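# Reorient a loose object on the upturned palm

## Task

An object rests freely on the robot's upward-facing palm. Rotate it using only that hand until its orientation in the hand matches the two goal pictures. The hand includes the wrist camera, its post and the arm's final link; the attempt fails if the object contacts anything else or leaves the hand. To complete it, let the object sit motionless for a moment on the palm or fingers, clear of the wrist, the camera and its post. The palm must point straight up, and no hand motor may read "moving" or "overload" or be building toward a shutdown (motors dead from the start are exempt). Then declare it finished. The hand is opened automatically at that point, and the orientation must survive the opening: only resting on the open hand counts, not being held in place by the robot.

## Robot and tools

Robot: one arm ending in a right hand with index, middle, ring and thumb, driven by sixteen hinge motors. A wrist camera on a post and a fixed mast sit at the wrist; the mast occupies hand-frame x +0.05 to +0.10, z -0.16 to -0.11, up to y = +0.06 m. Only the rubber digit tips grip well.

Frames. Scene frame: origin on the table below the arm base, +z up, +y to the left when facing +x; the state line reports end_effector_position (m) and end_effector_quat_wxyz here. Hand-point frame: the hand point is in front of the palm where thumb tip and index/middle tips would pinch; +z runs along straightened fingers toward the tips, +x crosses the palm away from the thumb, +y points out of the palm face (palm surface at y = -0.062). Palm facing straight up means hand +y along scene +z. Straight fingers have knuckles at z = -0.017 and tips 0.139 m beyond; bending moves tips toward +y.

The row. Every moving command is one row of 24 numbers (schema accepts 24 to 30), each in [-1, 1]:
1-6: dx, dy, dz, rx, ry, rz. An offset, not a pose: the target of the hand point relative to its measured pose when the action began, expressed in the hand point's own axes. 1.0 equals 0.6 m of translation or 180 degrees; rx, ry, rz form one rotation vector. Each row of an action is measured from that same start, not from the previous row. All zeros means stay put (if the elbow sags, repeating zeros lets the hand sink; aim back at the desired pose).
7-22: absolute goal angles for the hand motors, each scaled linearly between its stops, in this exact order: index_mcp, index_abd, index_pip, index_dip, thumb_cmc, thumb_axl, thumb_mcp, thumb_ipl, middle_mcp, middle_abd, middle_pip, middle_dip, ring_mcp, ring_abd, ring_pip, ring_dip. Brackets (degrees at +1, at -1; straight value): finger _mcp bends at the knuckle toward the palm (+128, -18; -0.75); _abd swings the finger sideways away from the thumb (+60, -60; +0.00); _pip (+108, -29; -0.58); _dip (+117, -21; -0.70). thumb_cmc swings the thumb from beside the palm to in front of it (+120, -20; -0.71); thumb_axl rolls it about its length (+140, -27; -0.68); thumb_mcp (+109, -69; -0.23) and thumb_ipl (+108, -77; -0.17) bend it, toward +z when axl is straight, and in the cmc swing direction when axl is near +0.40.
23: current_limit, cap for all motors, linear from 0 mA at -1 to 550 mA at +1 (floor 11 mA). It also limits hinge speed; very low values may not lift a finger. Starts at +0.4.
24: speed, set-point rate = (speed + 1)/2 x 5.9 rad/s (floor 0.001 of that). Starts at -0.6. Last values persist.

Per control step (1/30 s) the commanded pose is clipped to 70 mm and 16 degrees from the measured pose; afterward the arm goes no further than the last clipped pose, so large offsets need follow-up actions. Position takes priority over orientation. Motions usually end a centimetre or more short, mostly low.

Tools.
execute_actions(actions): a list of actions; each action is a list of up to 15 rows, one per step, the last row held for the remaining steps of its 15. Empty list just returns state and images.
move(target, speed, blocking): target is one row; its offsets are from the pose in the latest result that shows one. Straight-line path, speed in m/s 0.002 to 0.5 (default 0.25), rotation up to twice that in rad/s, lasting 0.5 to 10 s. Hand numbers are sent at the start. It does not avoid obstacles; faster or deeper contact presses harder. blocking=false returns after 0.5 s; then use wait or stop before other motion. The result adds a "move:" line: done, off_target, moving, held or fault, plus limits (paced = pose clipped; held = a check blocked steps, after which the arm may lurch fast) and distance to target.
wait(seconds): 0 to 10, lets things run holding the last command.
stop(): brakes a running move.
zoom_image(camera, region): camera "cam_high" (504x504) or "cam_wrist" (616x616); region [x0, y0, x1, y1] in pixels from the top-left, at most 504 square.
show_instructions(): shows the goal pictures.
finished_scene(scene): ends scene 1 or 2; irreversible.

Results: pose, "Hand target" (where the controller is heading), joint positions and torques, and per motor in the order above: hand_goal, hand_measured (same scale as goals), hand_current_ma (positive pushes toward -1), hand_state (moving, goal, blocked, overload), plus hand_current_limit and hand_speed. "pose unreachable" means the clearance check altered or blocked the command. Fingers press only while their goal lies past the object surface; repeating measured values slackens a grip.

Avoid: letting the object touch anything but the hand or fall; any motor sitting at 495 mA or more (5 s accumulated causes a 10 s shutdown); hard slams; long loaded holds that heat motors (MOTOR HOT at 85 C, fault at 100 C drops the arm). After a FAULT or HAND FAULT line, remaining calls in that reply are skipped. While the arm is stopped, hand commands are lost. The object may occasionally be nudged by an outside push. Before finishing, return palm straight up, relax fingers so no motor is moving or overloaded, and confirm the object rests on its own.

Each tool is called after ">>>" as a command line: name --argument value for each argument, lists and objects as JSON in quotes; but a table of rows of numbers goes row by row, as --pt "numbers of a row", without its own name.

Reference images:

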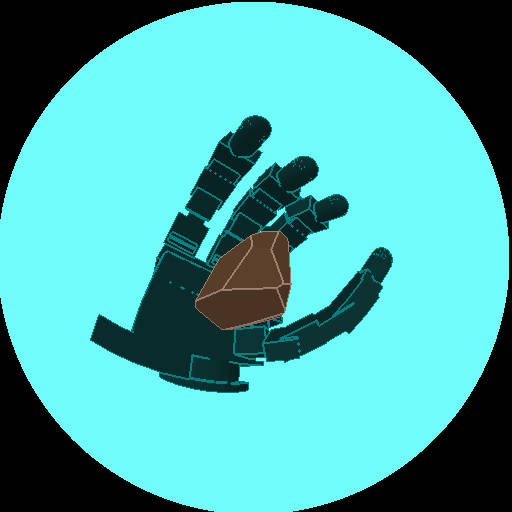

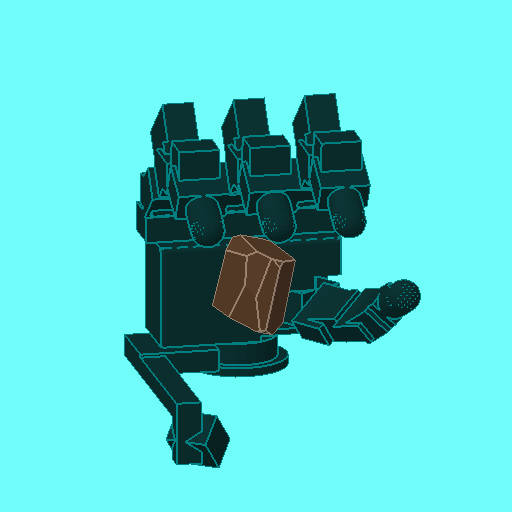

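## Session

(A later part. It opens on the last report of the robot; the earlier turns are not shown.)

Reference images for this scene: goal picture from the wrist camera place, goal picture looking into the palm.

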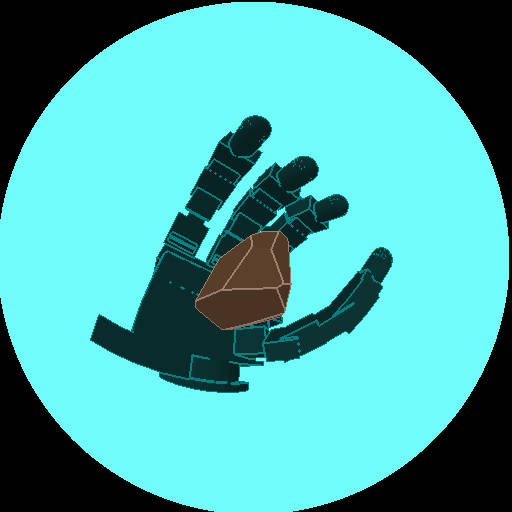

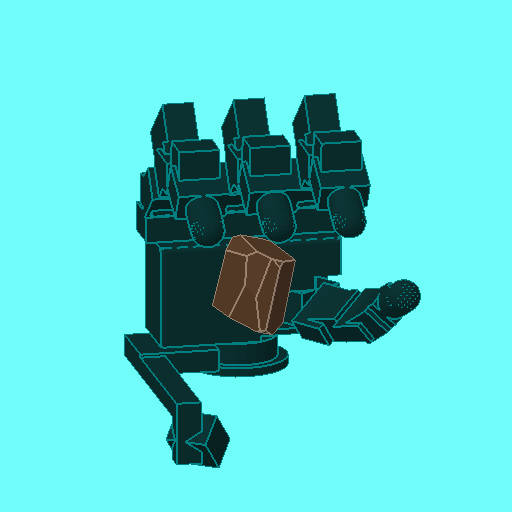

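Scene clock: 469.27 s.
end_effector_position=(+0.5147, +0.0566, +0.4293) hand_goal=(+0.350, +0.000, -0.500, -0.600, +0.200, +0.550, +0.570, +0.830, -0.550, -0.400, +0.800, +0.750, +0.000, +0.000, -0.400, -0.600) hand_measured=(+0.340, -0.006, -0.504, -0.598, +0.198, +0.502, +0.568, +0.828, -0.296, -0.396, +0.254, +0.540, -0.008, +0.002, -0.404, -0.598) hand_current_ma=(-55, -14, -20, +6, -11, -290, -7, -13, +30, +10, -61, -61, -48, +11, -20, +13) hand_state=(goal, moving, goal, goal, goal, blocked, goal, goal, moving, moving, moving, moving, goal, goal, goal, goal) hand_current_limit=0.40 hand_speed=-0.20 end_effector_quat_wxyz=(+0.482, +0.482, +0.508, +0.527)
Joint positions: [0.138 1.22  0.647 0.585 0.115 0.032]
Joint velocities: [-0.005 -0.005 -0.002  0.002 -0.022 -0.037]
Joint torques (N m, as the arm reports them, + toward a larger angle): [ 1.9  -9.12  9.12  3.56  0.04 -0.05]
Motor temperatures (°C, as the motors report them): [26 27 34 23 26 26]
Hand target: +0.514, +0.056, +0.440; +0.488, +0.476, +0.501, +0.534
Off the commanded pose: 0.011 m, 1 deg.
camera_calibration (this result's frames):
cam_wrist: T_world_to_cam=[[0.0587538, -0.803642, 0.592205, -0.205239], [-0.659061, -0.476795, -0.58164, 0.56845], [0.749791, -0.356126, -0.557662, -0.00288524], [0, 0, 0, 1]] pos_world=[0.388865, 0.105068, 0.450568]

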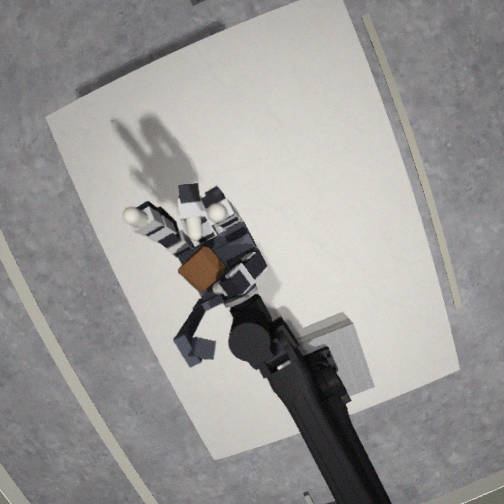

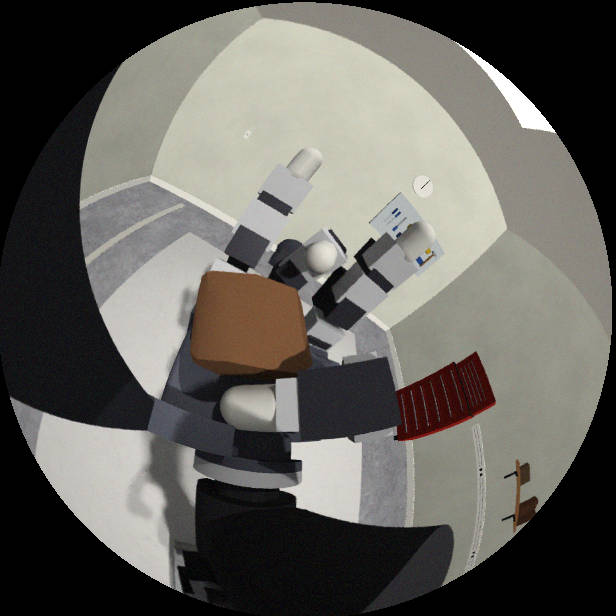

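>>> execute_actions --actions '[[[0,0.018,0,-0.008,0,0,0.1,-0.6,-0.5,-0.6,0.2,0.5,0.57,0.83,-0.5,-0.45,0.8,0.75,0.0,0,-0.4,-0.6,0.4,-0.5]],[[0,0.018,0,-0.008,0,0,0.1,-0.6,-0.5,-0.6,0.2,0.5,0.57,0.83,-0.4,-0.45,0.97,0.65,0.0,0,-0.4,-0.6,0.4,-0.6]]]'

>>> zoom_image --camera "cam_high" --region '[130, 170, 310, 350]'

Scene clock: 473.47 s.
end_effector_position=(+0.5147, +0.0566, +0.4293) hand_goal=(+0.100, -0.600, -0.500, -0.600, +0.200, +0.500, +0.570, +0.830, -0.400, -0.450, +0.970, +0.650, +0.000, +0.000, -0.400, -0.600) hand_measured=(+0.096, -0.600, -0.504, -0.598, +0.198, +0.494, +0.568, +0.828, -0.416, -0.448, +0.970, +0.654, -0.008, +0.002, -0.404, -0.598) hand_current_ma=(-25, +0, -16, +6, -11, -32, -7, -12, -91, +13, -5, +19, -48, +11, -20, +13) hand_state=(goal, goal, goal, goal, goal, goal, goal, goal, goal, goal, goal, goal, goal, goal, goal, goal) hand_current_limit=0.40 hand_speed=-0.60 end_effector_quat_wxyz=(+0.482, +0.482, +0.508, +0.527)
Joint positions: [0.138 1.22  0.647 0.585 0.115 0.032]
Joint velocities: [ 0.005  0.005  0.007  0.002  0.022 -0.007]
Joint torques (N m, as the arm reports them, + toward a larger angle): [ 1.61 -9.11  9.14  3.55  0.03 -0.07]
Motor temperatures (°C, as the motors report them): [26 27 34 23 26 26]
Hand target: +0.514, +0.056, +0.440; +0.488, +0.476, +0.501, +0.534
Off the commanded pose: 0.011 m, 1 deg.
camera_calibration (this result's frames):
cam_wrist: T_world_to_cam=[[0.0587538, -0.803642, 0.592205, -0.205239], [-0.659061, -0.476795, -0.58164, 0.56845], [0.749791, -0.356126, -0.557662, -0.00288524], [0, 0, 0, 1]] pos_world=[0.388865, 0.105068, 0.450568]

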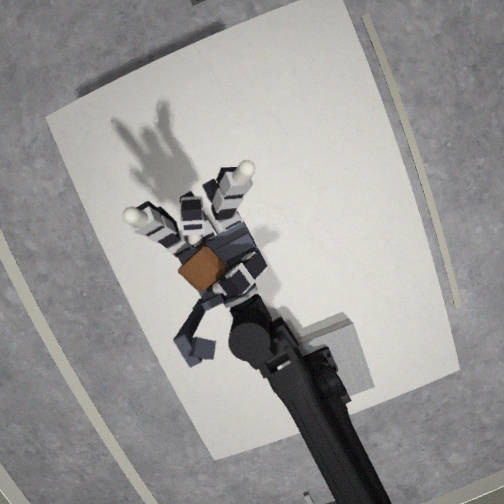

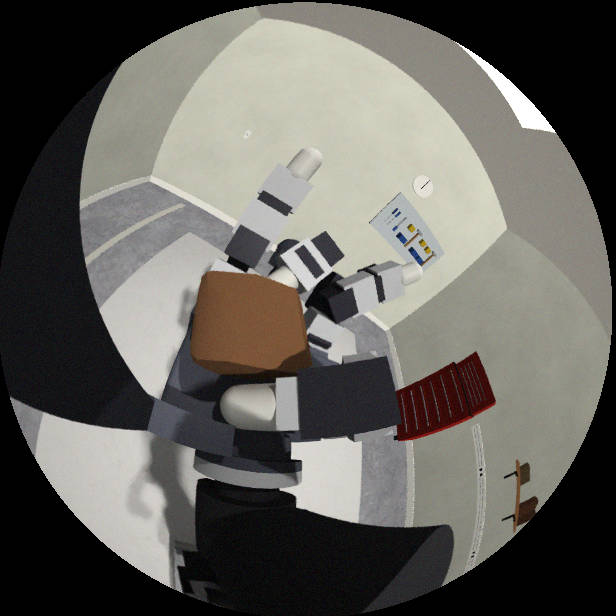

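Region (130, 170, 310, 350) of cam_high's 504x504 image, scaled by 2.800, with more detail than that image has.

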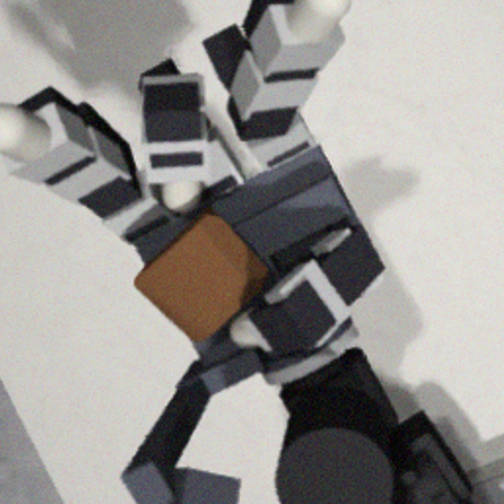

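>>> execute_actions --actions '[[[0,0.018,0,-0.008,0,0,0.1,-0.6,-0.5,-0.6,0.2,0.5,0.57,0.83,-0.15,-0.6,0.97,0.55,0.0,0,-0.4,-0.6,0.4,-0.7]],[[0,0.018,0,-0.008,0,0,0.1,-0.6,-0.5,-0.6,0.2,0.5,0.57,0.83,-0.1,-0.6,0.97,0.4,0.0,0,-0.4,-0.6,0.4,-0.8]]]'

>>> zoom_image --camera "cam_high" --region '[130, 170, 310, 350]'

Scene clock: 478.70 s.
end_effector_position=(+0.5147, +0.0566, +0.4293) hand_goal=(+0.100, -0.600, -0.500, -0.600, +0.200, +0.500, +0.570, +0.830, -0.100, -0.600, +0.970, +0.400, +0.000, +0.000, -0.400, -0.600) hand_measured=(+0.096, -0.600, -0.504, -0.598, +0.196, +0.502, +0.568, +0.830, -0.128, -0.610, +0.996, +0.472, -0.008, +0.002, -0.404, -0.598) hand_current_ma=(-25, +0, -16, +6, -24, +14, -7, -7, -149, -52, +135, +371, -48, +11, -20, +13) hand_state=(goal, goal, goal, goal, goal, goal, goal, goal, blocked, goal, blocked, blocked, goal, goal, goal, goal) hand_current_limit=0.40 hand_speed=-0.80 end_effector_quat_wxyz=(+0.482, +0.482, +0.508, +0.527)
Joint positions: [0.138 1.22  0.647 0.585 0.115 0.032]
Joint velocities: [ 0.005  0.005 -0.007  0.012  0.066  0.007]
Joint torques (N m, as the arm reports them, + toward a larger angle): [ 1.83 -9.44  9.14  3.51  0.03 -0.07]
Motor temperatures (°C, as the motors report them): [26 27 34 23 26 26]
Hand target: +0.514, +0.056, +0.440; +0.488, +0.476, +0.501, +0.534
Off the commanded pose: 0.011 m, 1 deg.
camera_calibration (this result's frames):
cam_wrist: T_world_to_cam=[[0.0587538, -0.803642, 0.592205, -0.205239], [-0.659061, -0.476795, -0.58164, 0.56845], [0.749791, -0.356126, -0.557662, -0.00288524], [0, 0, 0, 1]] pos_world=[0.388865, 0.105068, 0.450568]

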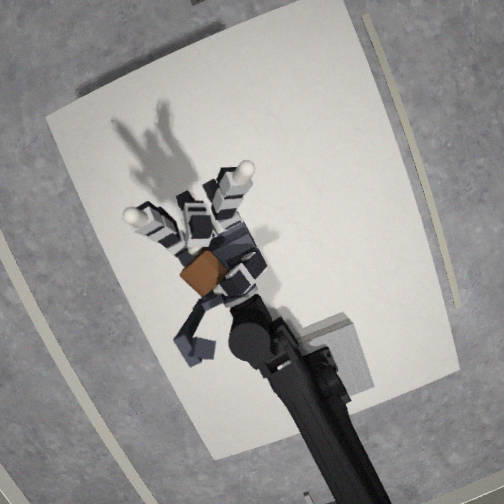

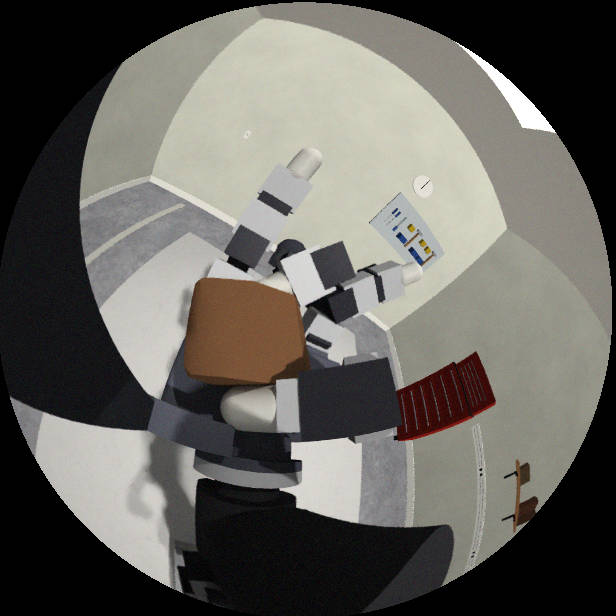

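Region (130, 170, 310, 350) of cam_high's 504x504 image, scaled by 2.800, with more detail than that image has.

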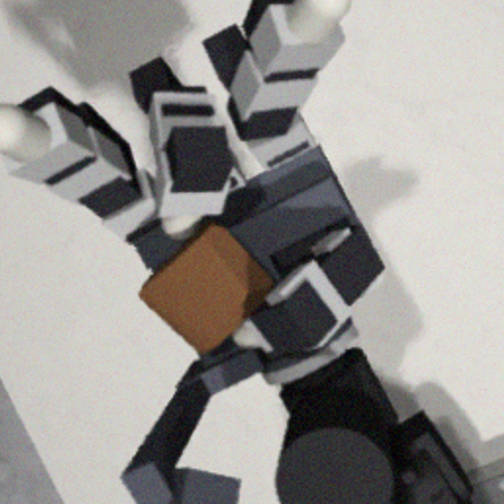

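>>> execute_actions --actions '[[[0,0.018,0,-0.008,0,0,0.1,-0.6,-0.5,-0.6,0.08,0.46,0.6,0.87,-0.1,-0.3,0.97,0.4,0.0,0,-0.4,-0.6,0.4,-0.85]],[[0,0.018,0,-0.008,0,0,0.1,-0.6,-0.5,-0.6,-0.04,0.44,0.62,0.9,-0.1,0.0,0.97,0.4,0.0,0,-0.4,-0.6,0.4,-0.85]],[[0,0.018,0,-0.008,0,0,0.1,-0.6,-0.5,-0.6,-0.04,0.44,0.62,0.9,-0.1,0.0,0.97,0.4,0.0,0,-0.4,-0.6,0.4,-0.85]]]'

>>> zoom_image --camera "cam_high" --region '[130, 170, 310, 350]'

Scene clock: 484.27 s.
end_effector_position=(+0.5147, +0.0566, +0.4293) hand_goal=(+0.100, -0.600, -0.500, -0.600, -0.040, +0.440, +0.620, +0.900, -0.100, +0.000, +0.970, +0.400, +0.000, +0.000, -0.400, -0.600) hand_measured=(+0.096, -0.600, -0.504, -0.598, -0.064, +0.534, +0.596, +0.882, -0.146, -0.090, +0.984, +0.462, -0.008, +0.002, -0.404, -0.598) hand_current_ma=(-25, +0, -16, +6, -131, +385, -162, -113, -247, -359, +73, +323, -48, +11, -20, +13) hand_state=(goal, goal, goal, goal, moving, blocked, blocked, moving, blocked, moving, goal, blocked, goal, goal, goal, goal) hand_current_limit=0.40 hand_speed=-0.85 end_effector_quat_wxyz=(+0.482, +0.482, +0.508, +0.527)
Joint positions: [0.138 1.22  0.647 0.585 0.115 0.032]
Joint velocities: [ 0.005 -0.005 -0.007  0.002 -0.007 -0.022]
Joint torques (N m, as the arm reports them, + toward a larger angle): [ 1.71 -9.29  9.13  3.53  0.03 -0.08]
Motor temperatures (°C, as the motors report them): [26 27 34 23 26 26]
Hand target: +0.514, +0.056, +0.440; +0.488, +0.476, +0.501, +0.534
Off the commanded pose: 0.011 m, 1 deg.
camera_calibration (this result's frames):
cam_wrist: T_world_to_cam=[[0.0587538, -0.803642, 0.592205, -0.205239], [-0.659061, -0.476795, -0.58164, 0.56845], [0.749791, -0.356126, -0.557662, -0.00288524], [0, 0, 0, 1]] pos_world=[0.388865, 0.105068, 0.450568]

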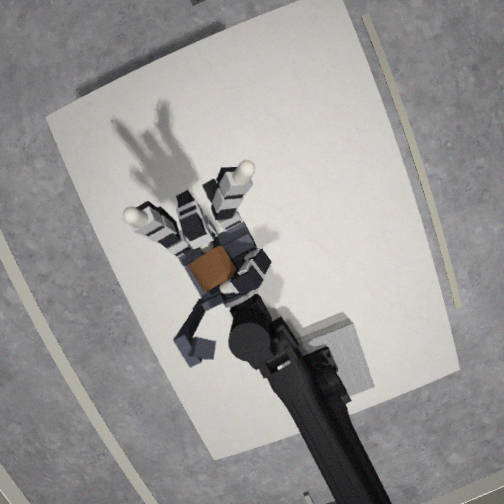

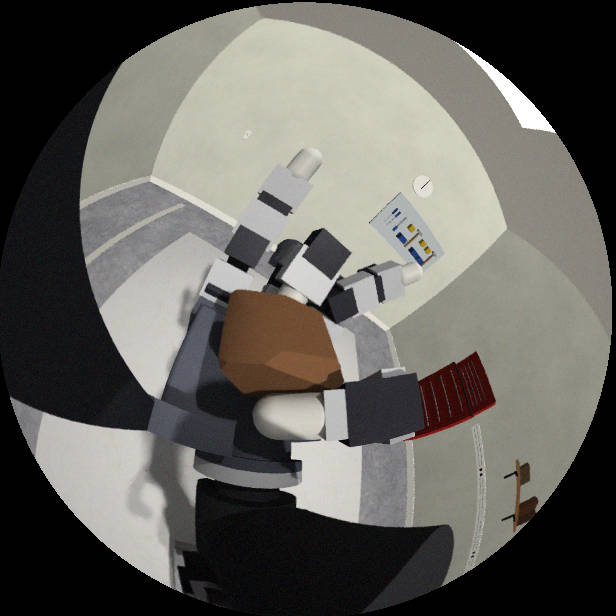

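Region (130, 170, 310, 350) of cam_high's 504x504 image, scaled by 2.800, with more detail than that image has.

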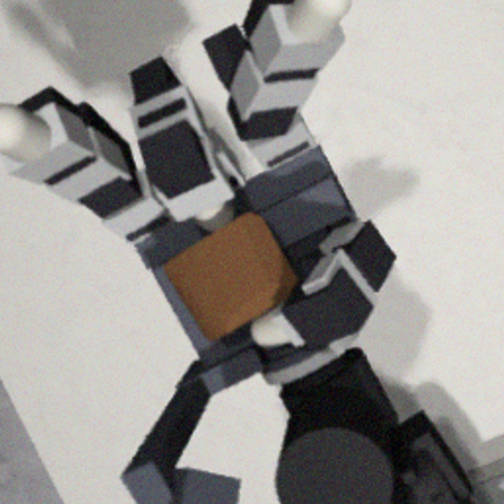

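>>> execute_actions --actions '[[[0,0.018,0,-0.008,0,0,0.1,-0.6,-0.5,-0.6,-0.06,0.62,0.58,0.88,-0.25,-0.09,0.97,0.6,0.0,0,-0.4,-0.6,0.4,-0.7]],[[0,0.018,0,-0.008,0,0,0.1,-0.6,-0.5,-0.6,0.17,0.62,0.55,0.83,-0.25,-0.5,0.97,0.6,0.0,0,-0.4,-0.6,0.4,-0.65]],[[0,0.018,0,-0.008,0,0,0.1,-0.6,-0.5,-0.6,0.17,0.55,0.55,0.83,-0.14,-0.5,0.97,0.52,0.0,0,-0.4,-0.6,0.4,-0.8]]]'

>>> zoom_image --camera "cam_high" --region '[130, 170, 310, 350]'

>>> zoom_image --camera "cam_wrist" --region '[170, 220, 420, 470]'

Scene clock: 498.50 s.
end_effector_position=(+0.5147, +0.0566, +0.4293) hand_goal=(+0.100, -0.600, -0.500, -0.600, +0.170, +0.550, +0.550, +0.830, -0.140, -0.500, +0.970, +0.520, +0.000, +0.000, -0.400, -0.600) hand_measured=(+0.096, -0.600, -0.504, -0.598, +0.134, +0.550, +0.540, +0.836, -0.152, -0.498, +0.976, +0.524, -0.008, +0.002, -0.404, -0.598) hand_current_ma=(-25, +0, -16, +6, -180, -3, -62, +41, -69, +13, +36, +18, -48, +11, -20, +13) hand_state=(goal, goal, goal, goal, blocked, goal, goal, goal, goal, goal, goal, goal, goal, goal, goal, goal) hand_current_limit=0.40 hand_speed=-0.80 end_effector_quat_wxyz=(+0.482, +0.482, +0.508, +0.527)
Joint positions: [0.138 1.22  0.647 0.585 0.115 0.032]
Joint velocities: [-0.015 -0.015 -0.017  0.002 -0.022  0.007]
Joint torques (N m, as the arm reports them, + toward a larger angle): [ 1.71 -9.16  9.06  3.49  0.04 -0.07]
Motor temperatures (°C, as the motors report them): [26 27 34 23 26 26]
Hand target: +0.514, +0.056, +0.440; +0.488, +0.476, +0.501, +0.534
Off the commanded pose: 0.011 m, 1 deg.
camera_calibration (this result's frames):
cam_wrist: T_world_to_cam=[[0.0587538, -0.803642, 0.592205, -0.205239], [-0.659061, -0.476795, -0.58164, 0.56845], [0.749791, -0.356126, -0.557662, -0.00288524], [0, 0, 0, 1]] pos_world=[0.388865, 0.105068, 0.450568]

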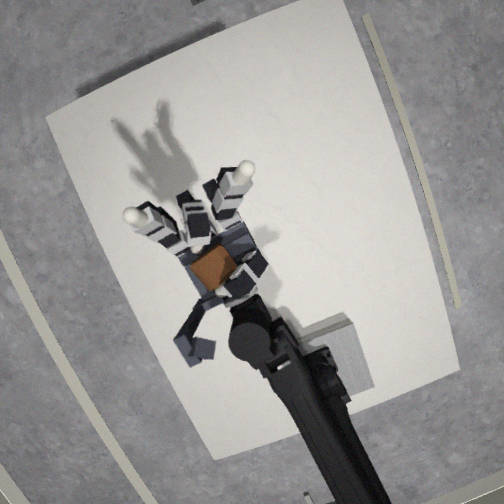

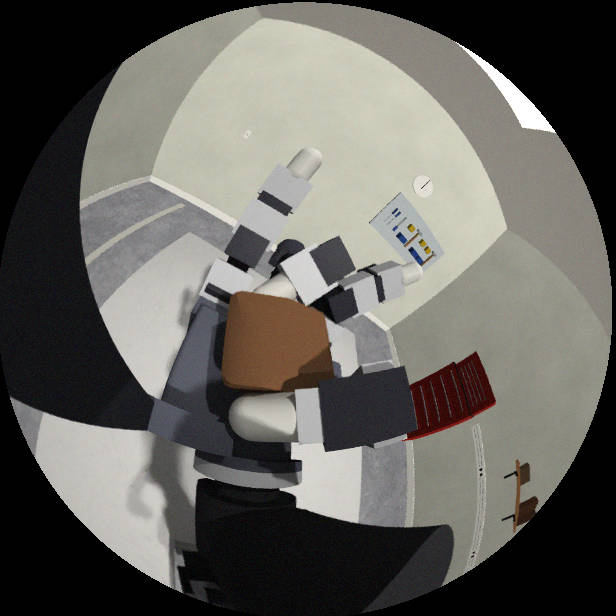

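Region (130, 170, 310, 350) of cam_high's 504x504 image, scaled by 2.800, with more detail than that image has.

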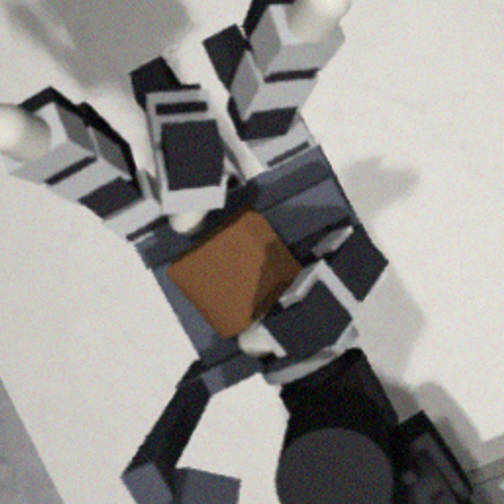

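Region (170, 220, 420, 470) of cam_wrist's 616x616 image, scaled by 2.016, with more detail than that image has.

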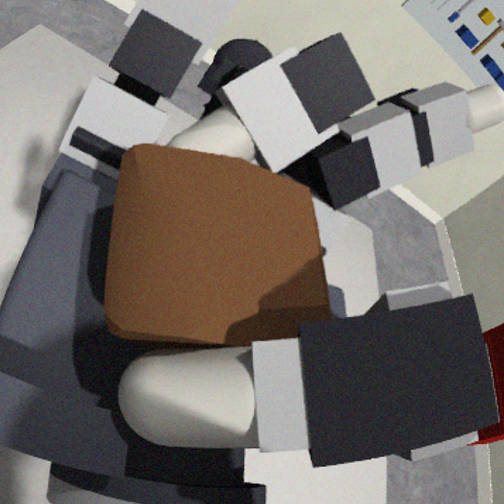

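>>> execute_actions --actions '[[[0,0.018,0,-0.008,0,0,0.1,-0.6,-0.5,-0.6,0.04,0.58,0.57,0.85,-0.3,0.0,0.97,0.6,0.0,0,-0.4,-0.6,0.4,-0.6]],[[0,0.018,0,-0.008,0,0,0.1,-0.6,-0.5,-0.6,0.04,0.42,0.57,0.85,-0.22,0.0,0.97,0.58,0.0,0,-0.4,-0.6,0.4,-0.8]],[[0,0.018,0,-0.008,0,0,0.1,-0.6,-0.5,-0.6,0.04,0.32,0.57,0.85,-0.22,0.0,0.97,0.58,0.0,0,-0.4,-0.6,0.4,-0.8]]]'

>>> zoom_image --camera "cam_high" --region '[130, 170, 310, 350]'

>>> zoom_image --camera "cam_wrist" --region '[170, 220, 420, 470]'

Scene clock: 510.00 s.
end_effector_position=(+0.5147, +0.0566, +0.4293) hand_goal=(+0.100, -0.600, -0.500, -0.600, +0.040, +0.320, +0.570, +0.850, -0.220, +0.000, +0.970, +0.580, +0.000, +0.000, -0.400, -0.600) hand_measured=(+0.096, -0.600, -0.504, -0.598, +0.038, +0.492, +0.566, +0.844, -0.238, -0.002, +0.978, +0.594, -0.008, +0.002, -0.404, -0.598) hand_current_ma=(-25, +0, -16, +6, -9, +385, -32, -36, -99, -7, +42, +78, -48, +11, -20, +13) hand_state=(goal, goal, goal, goal, goal, blocked, goal, goal, goal, goal, goal, goal, goal, goal, goal, goal) hand_current_limit=0.40 hand_speed=-0.80 end_effector_quat_wxyz=(+0.482, +0.482, +0.508, +0.527)
Joint positions: [0.138 1.22  0.647 0.585 0.115 0.032]
Joint velocities: [-0.015 -0.005 -0.002  0.012  0.037 -0.037]
Joint torques (N m, as the arm reports them, + toward a larger angle): [ 1.8  -9.27  9.19  3.57  0.03 -0.09]
Motor temperatures (°C, as the motors report them): [26 27 34 23 26 26]
Hand target: +0.514, +0.056, +0.440; +0.488, +0.476, +0.501, +0.534
Off the commanded pose: 0.011 m, 1 deg.
camera_calibration (this result's frames):
cam_wrist: T_world_to_cam=[[0.0587538, -0.803642, 0.592205, -0.205239], [-0.659061, -0.476795, -0.58164, 0.56845], [0.749791, -0.356126, -0.557662, -0.00288524], [0, 0, 0, 1]] pos_world=[0.388865, 0.105068, 0.450568]

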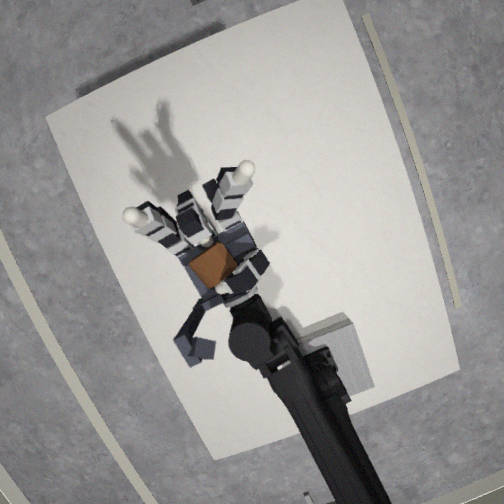

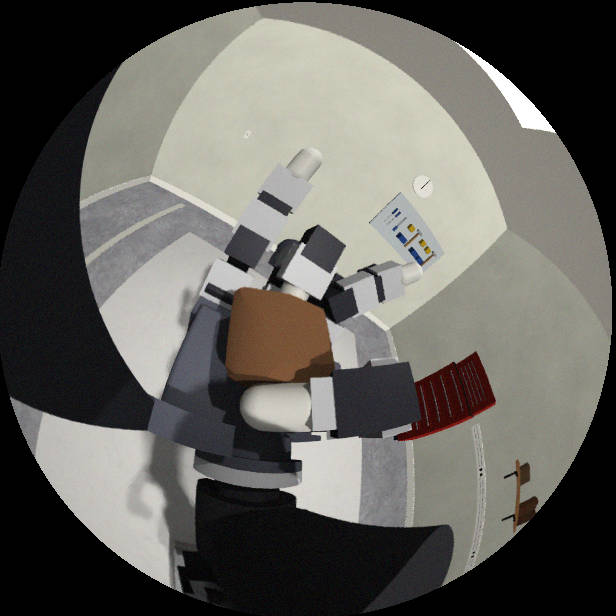

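Region (130, 170, 310, 350) of cam_high's 504x504 image, scaled by 2.800, with more detail than that image has.

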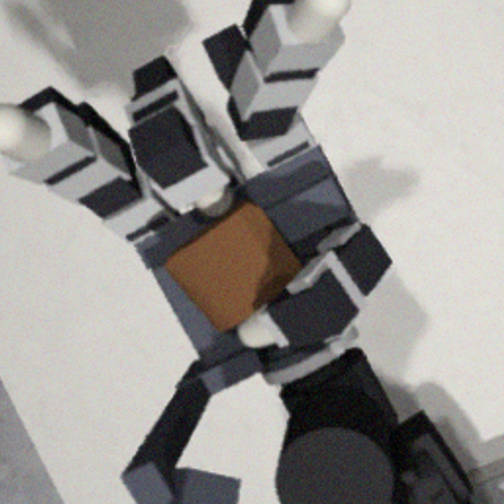

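Region (170, 220, 420, 470) of cam_wrist's 616x616 image, scaled by 2.016, with more detail than that image has.

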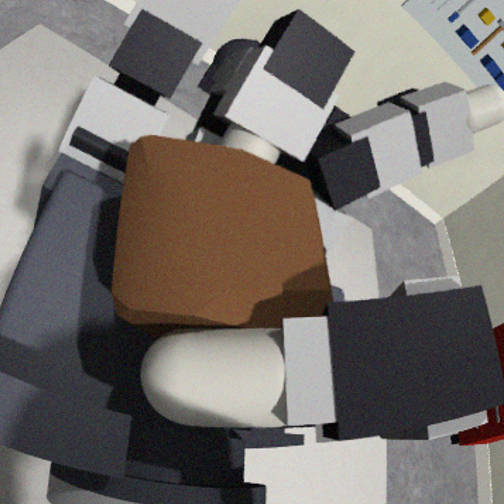

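>>> execute_actions --actions '[[[0,0.018,0,-0.008,0,0,0.1,-0.6,-0.5,-0.6,0.04,0.38,0.57,0.85,-0.34,0.1,0.97,0.63,0.0,0,-0.4,-0.6,0.4,-0.85]],[[0,0.018,0,-0.008,0,0,0.1,-0.6,-0.5,-0.6,0.04,0.25,0.57,0.85,-0.45,0.2,0.97,0.68,0.0,0,-0.4,-0.6,0.4,-0.85]]]'

>>> zoom_image --camera "cam_high" --region '[130, 170, 310, 350]'

>>> zoom_image --camera "cam_wrist" --region '[170, 220, 420, 470]'

Scene clock: 515.50 s.
end_effector_position=(+0.5147, +0.0566, +0.4293) hand_goal=(+0.100, -0.600, -0.500, -0.600, +0.040, +0.250, +0.570, +0.850, -0.450, +0.200, +0.970, +0.680, +0.000, +0.000, -0.400, -0.600) hand_measured=(+0.096, -0.600, -0.504, -0.598, +0.038, +0.356, +0.568, +0.844, -0.466, +0.198, +0.972, +0.686, -0.008, +0.002, -0.404, -0.598) hand_current_ma=(-25, +0, -16, +6, -10, +385, -19, -37, -86, -10, +9, +31, -48, +11, -20, +13) hand_state=(goal, goal, goal, goal, goal, blocked, goal, goal, goal, goal, goal, goal, goal, goal, goal, goal) hand_current_limit=0.40 hand_speed=-0.85 end_effector_quat_wxyz=(+0.482, +0.482, +0.508, +0.527)
Joint positions: [0.138 1.22  0.647 0.585 0.115 0.032]
Joint velocities: [-0.005 -0.005 -0.022  0.002  0.081 -0.007]
Joint torques (N m, as the arm reports them, + toward a larger angle): [ 1.88 -9.19  9.18  3.53  0.04 -0.06]
Motor temperatures (°C, as the motors report them): [26 27 34 23 26 26]
Hand target: +0.514, +0.056, +0.440; +0.488, +0.476, +0.501, +0.534
Off the commanded pose: 0.011 m, 1 deg.
camera_calibration (this result's frames):
cam_wrist: T_world_to_cam=[[0.0587538, -0.803642, 0.592205, -0.205239], [-0.659061, -0.476795, -0.58164, 0.56845], [0.749791, -0.356126, -0.557662, -0.00288524], [0, 0, 0, 1]] pos_world=[0.388865, 0.105068, 0.450568]

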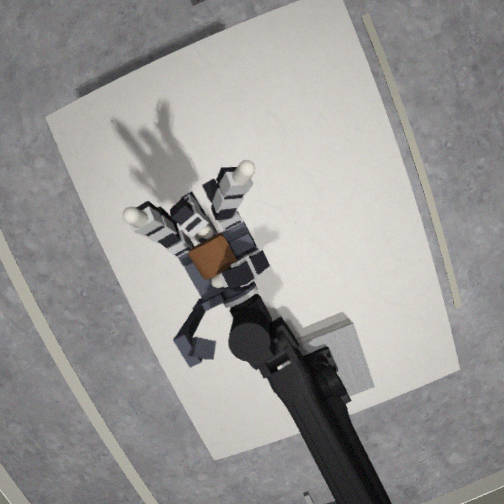

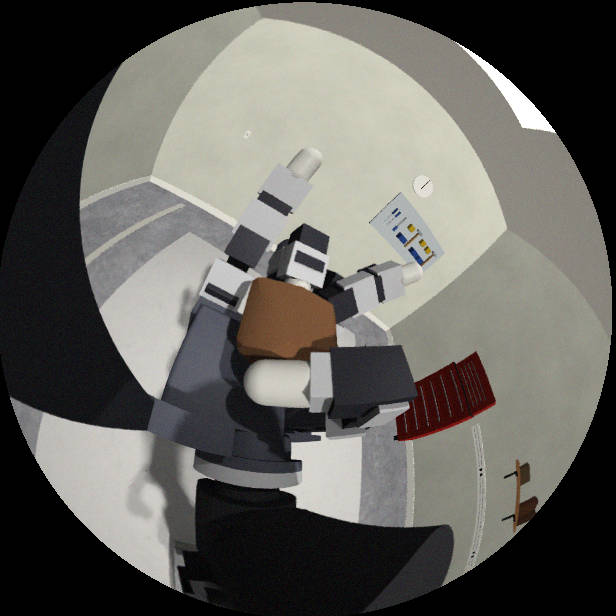

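Region (130, 170, 310, 350) of cam_high's 504x504 image, scaled by 2.800, with more detail than that image has.

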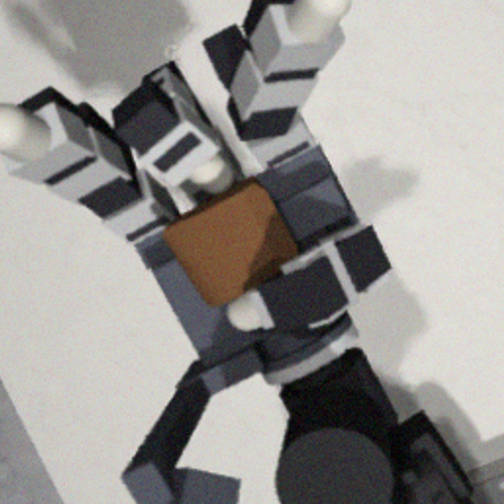

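Region (170, 220, 420, 470) of cam_wrist's 616x616 image, scaled by 2.016, with more detail than that image has.

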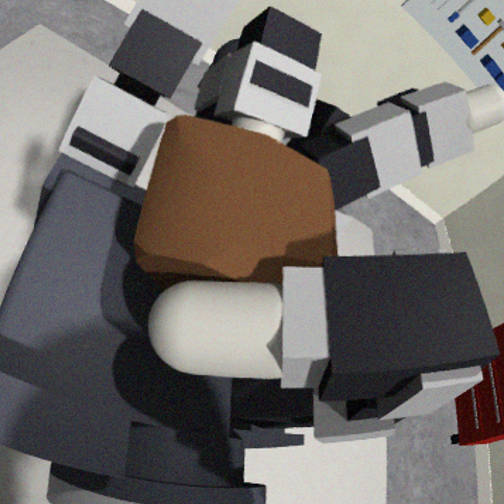

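>>> execute_actions --actions '[[[0,0.018,0,-0.008,0,0,0.1,-0.6,-0.5,-0.6,-0.01,0.42,0.59,0.87,-0.5,-0.4,0.97,0.7,0.0,0,-0.4,-0.6,0.4,-0.5]],[[0,0.018,0,-0.008,0,0,0.1,-0.6,-0.5,-0.6,-0.01,0.38,0.59,0.87,-0.3,-0.4,0.97,0.6,0.0,0,-0.4,-0.6,0.4,-0.8]],[[0,0.018,0,-0.008,0,0,0.1,-0.6,-0.5,-0.6,-0.01,0.33,0.59,0.87,-0.2,-0.4,0.97,0.5,0.0,0,-0.4,-0.6,0.4,-0.8]]]'

>>> zoom_image --camera "cam_high" --region '[130, 170, 310, 350]'

>>> zoom_image --camera "cam_wrist" --region '[170, 220, 420, 470]'

Scene clock: 524.83 s.
end_effector_position=(+0.5147, +0.0566, +0.4293) hand_goal=(+0.100, -0.600, -0.500, -0.600, -0.010, +0.330, +0.590, +0.870, -0.200, -0.400, +0.970, +0.500, +0.000, +0.000, -0.400, -0.600) hand_measured=(+0.096, -0.600, -0.504, -0.598, -0.024, +0.392, +0.580, +0.868, -0.318, -0.412, +0.982, +0.578, -0.008, +0.002, -0.404, -0.598) hand_current_ma=(-25, +0, -16, +6, -67, +385, -65, -19, -385, -62, +66, +385, -48, +11, -20, +13) hand_state=(goal, goal, goal, goal, goal, blocked, goal, goal, blocked, goal, goal, blocked, goal, goal, goal, goal) hand_current_limit=0.40 hand_speed=-0.80 end_effector_quat_wxyz=(+0.482, +0.482, +0.508, +0.527)
Joint positions: [0.138 1.22  0.647 0.585 0.115 0.032]
Joint velocities: [-0.015 -0.005 -0.002  0.007 -0.066 -0.007]
Joint torques (N m, as the arm reports them, + toward a larger angle): [ 1.75 -9.24  9.12  3.58  0.03 -0.06]
Motor temperatures (°C, as the motors report them): [26 27 34 23 26 26]
Hand target: +0.514, +0.056, +0.440; +0.488, +0.476, +0.501, +0.534
Off the commanded pose: 0.011 m, 1 deg.
camera_calibration (this result's frames):
cam_wrist: T_world_to_cam=[[0.0587538, -0.803642, 0.592205, -0.205239], [-0.659061, -0.476795, -0.58164, 0.56845], [0.749791, -0.356126, -0.557662, -0.00288524], [0, 0, 0, 1]] pos_world=[0.388865, 0.105068, 0.450568]

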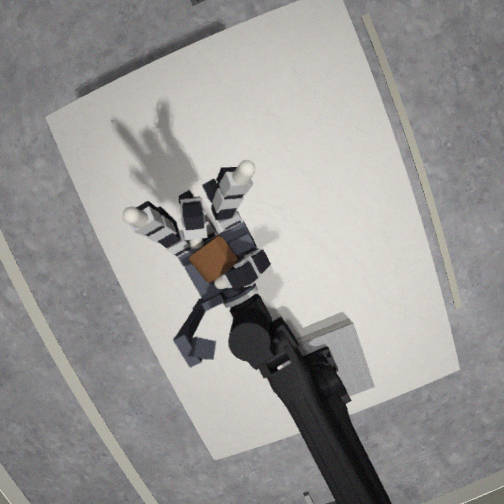

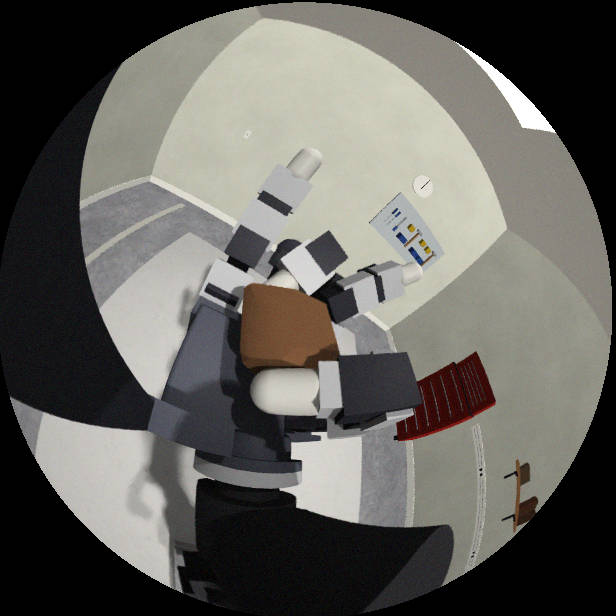

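Region (130, 170, 310, 350) of cam_high's 504x504 image, scaled by 2.800, with more detail than that image has.

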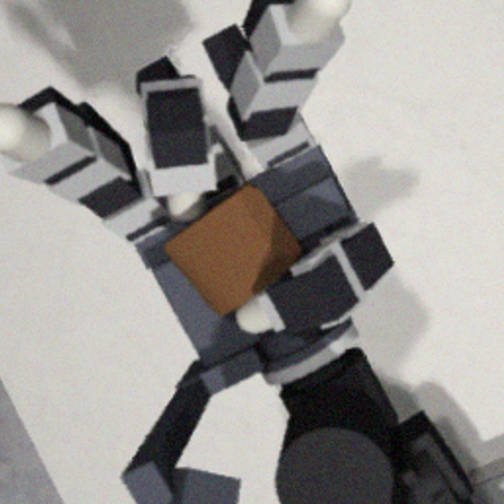

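Region (170, 220, 420, 470) of cam_wrist's 616x616 image, scaled by 2.016, with more detail than that image has.

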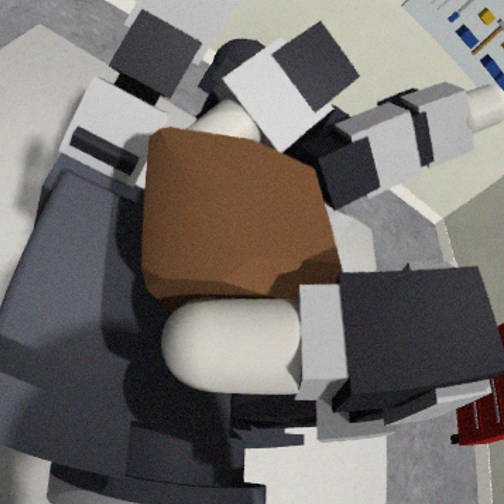

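>>> execute_actions --actions '[[[0,0.018,0,-0.008,0,0,0.1,-0.6,-0.5,-0.6,-0.01,0.33,0.53,0.87,-0.22,-0.4,0.9,0.49,0.0,0,-0.4,-0.6,0.4,-0.9]],[[0,0.018,0,-0.008,0,0,0.1,-0.6,-0.5,-0.6,-0.01,0.33,0.48,0.87,-0.24,-0.4,0.84,0.47,0.0,0,-0.4,-0.6,0.4,-0.9]]]'

>>> zoom_image --camera "cam_high" --region '[130, 170, 310, 350]'

>>> zoom_image --camera "cam_wrist" --region '[170, 220, 420, 470]'

Scene clock: 534.93 s.
end_effector_position=(+0.5147, +0.0566, +0.4293) hand_goal=(+0.100, -0.600, -0.500, -0.600, -0.010, +0.330, +0.480, +0.870, -0.240, -0.400, +0.840, +0.470, +0.000, +0.000, -0.400, -0.600) hand_measured=(+0.096, -0.600, -0.504, -0.598, -0.026, +0.392, +0.468, +0.866, -0.274, -0.412, +0.902, +0.578, -0.008, +0.002, -0.404, -0.598) hand_current_ma=(-25, +0, -16, +6, -81, +385, -78, -32, -179, -62, +333, +385, -48, +11, -20, +13) hand_state=(goal, goal, goal, goal, goal, blocked, goal, goal, blocked, goal, blocked, blocked, goal, goal, goal, goal) hand_current_limit=0.40 hand_speed=-0.90 end_effector_quat_wxyz=(+0.482, +0.482, +0.508, +0.527)
Joint positions: [0.138 1.22  0.647 0.585 0.115 0.032]
Joint velocities: [-0.005 -0.015 -0.022 -0.002 -0.081  0.022]
Joint torques (N m, as the arm reports them, + toward a larger angle): [ 1.81 -9.13  9.15  3.55  0.03 -0.08]
Motor temperatures (°C, as the motors report them): [26 27 34 23 26 26]
Hand target: +0.514, +0.056, +0.440; +0.488, +0.476, +0.501, +0.534
Off the commanded pose: 0.011 m, 1 deg.
camera_calibration (this result's frames):
cam_wrist: T_world_to_cam=[[0.0587538, -0.803642, 0.592205, -0.205239], [-0.659061, -0.476795, -0.58164, 0.56845], [0.749791, -0.356126, -0.557662, -0.00288524], [0, 0, 0, 1]] pos_world=[0.388865, 0.105068, 0.450568]

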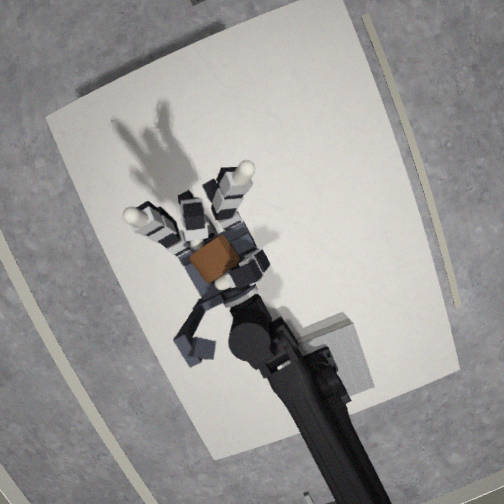

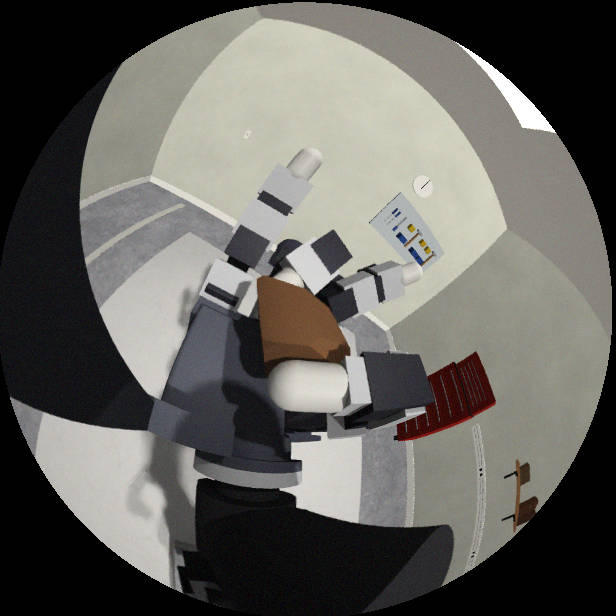

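Region (130, 170, 310, 350) of cam_high's 504x504 image, scaled by 2.800, with more detail than that image has.

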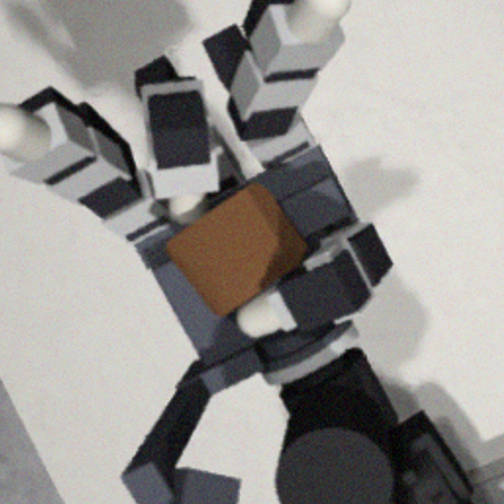

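Region (170, 220, 420, 470) of cam_wrist's 616x616 image, scaled by 2.016, with more detail than that image has.

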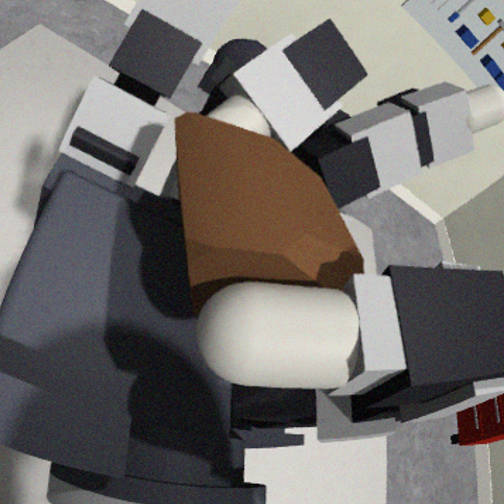

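>>> execute_actions --actions '[[[0,0.018,0,-0.008,0,0,0.1,-0.6,-0.5,-0.6,0.0,0.33,0.48,0.87,-0.24,-0.4,0.74,0.52,0.0,0,-0.4,-0.6,0.4,-0.9]],[[0,0.018,0,-0.008,0,0,0.1,-0.6,-0.5,-0.6,0.02,0.33,0.44,0.87,-0.22,-0.4,0.65,0.52,0.0,0,-0.4,-0.6,0.4,-0.9]]]'

>>> zoom_image --camera "cam_high" --region '[130, 170, 310, 350]'

>>> zoom_image --camera "cam_wrist" --region '[170, 220, 420, 470]'

Scene clock: 542.83 s.
end_effector_position=(+0.5147, +0.0566, +0.4293) hand_goal=(+0.100, -0.600, -0.500, -0.600, +0.020, +0.330, +0.440, +0.870, -0.220, -0.400, +0.650, +0.520, +0.000, +0.000, -0.400, -0.600) hand_measured=(+0.096, -0.600, -0.504, -0.598, -0.024, +0.408, +0.426, +0.864, -0.274, -0.412, +0.778, +0.578, -0.008, +0.002, -0.404, -0.598) hand_current_ma=(-25, +0, -16, +6, -223, +385, -98, -47, -286, -62, +265, +303, -48, +11, -20, +13) hand_state=(goal, goal, goal, goal, blocked, moving, goal, goal, blocked, goal, moving, blocked, goal, goal, goal, goal) hand_current_limit=0.40 hand_speed=-0.90 end_effector_quat_wxyz=(+0.482, +0.482, +0.508, +0.527)
Joint positions: [0.138 1.22  0.647 0.585 0.115 0.032]
Joint velocities: [-0.024 -0.005 -0.012 -0.002  0.007  0.022]
Joint torques (N m, as the arm reports them, + toward a larger angle): [ 1.86 -9.17  9.13  3.51  0.03 -0.08]
Motor temperatures (°C, as the motors report them): [26 27 34 23 26 26]
Hand target: +0.514, +0.056, +0.440; +0.488, +0.476, +0.501, +0.534
Off the commanded pose: 0.011 m, 1 deg.
camera_calibration (this result's frames):
cam_wrist: T_world_to_cam=[[0.0587538, -0.803642, 0.592205, -0.205239], [-0.659061, -0.476795, -0.58164, 0.56845], [0.749791, -0.356126, -0.557662, -0.00288524], [0, 0, 0, 1]] pos_world=[0.388865, 0.105068, 0.450568]

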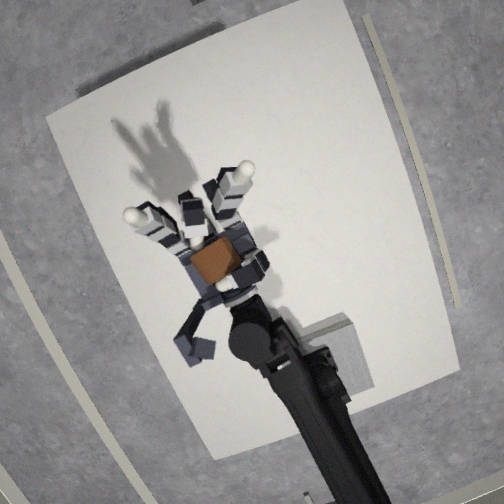

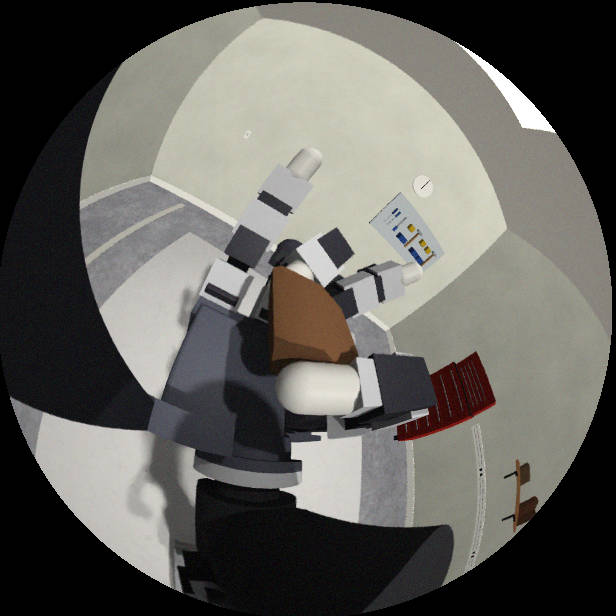

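Region (130, 170, 310, 350) of cam_high's 504x504 image, scaled by 2.800, with more detail than that image has.

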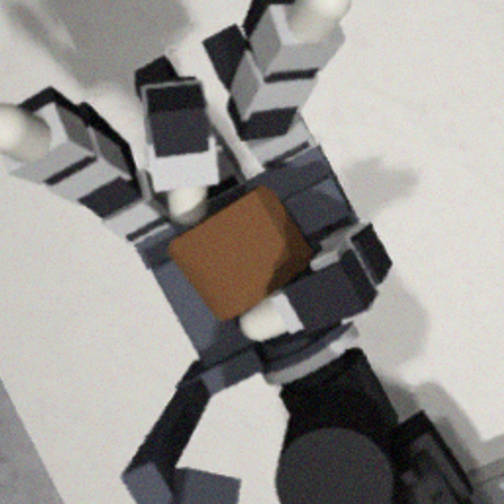

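Region (170, 220, 420, 470) of cam_wrist's 616x616 image, scaled by 2.016, with more detail than that image has.

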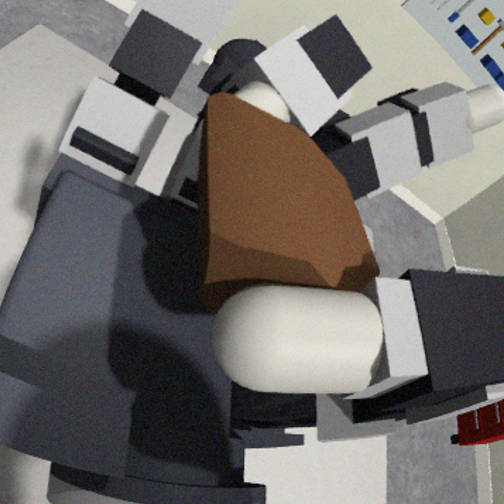

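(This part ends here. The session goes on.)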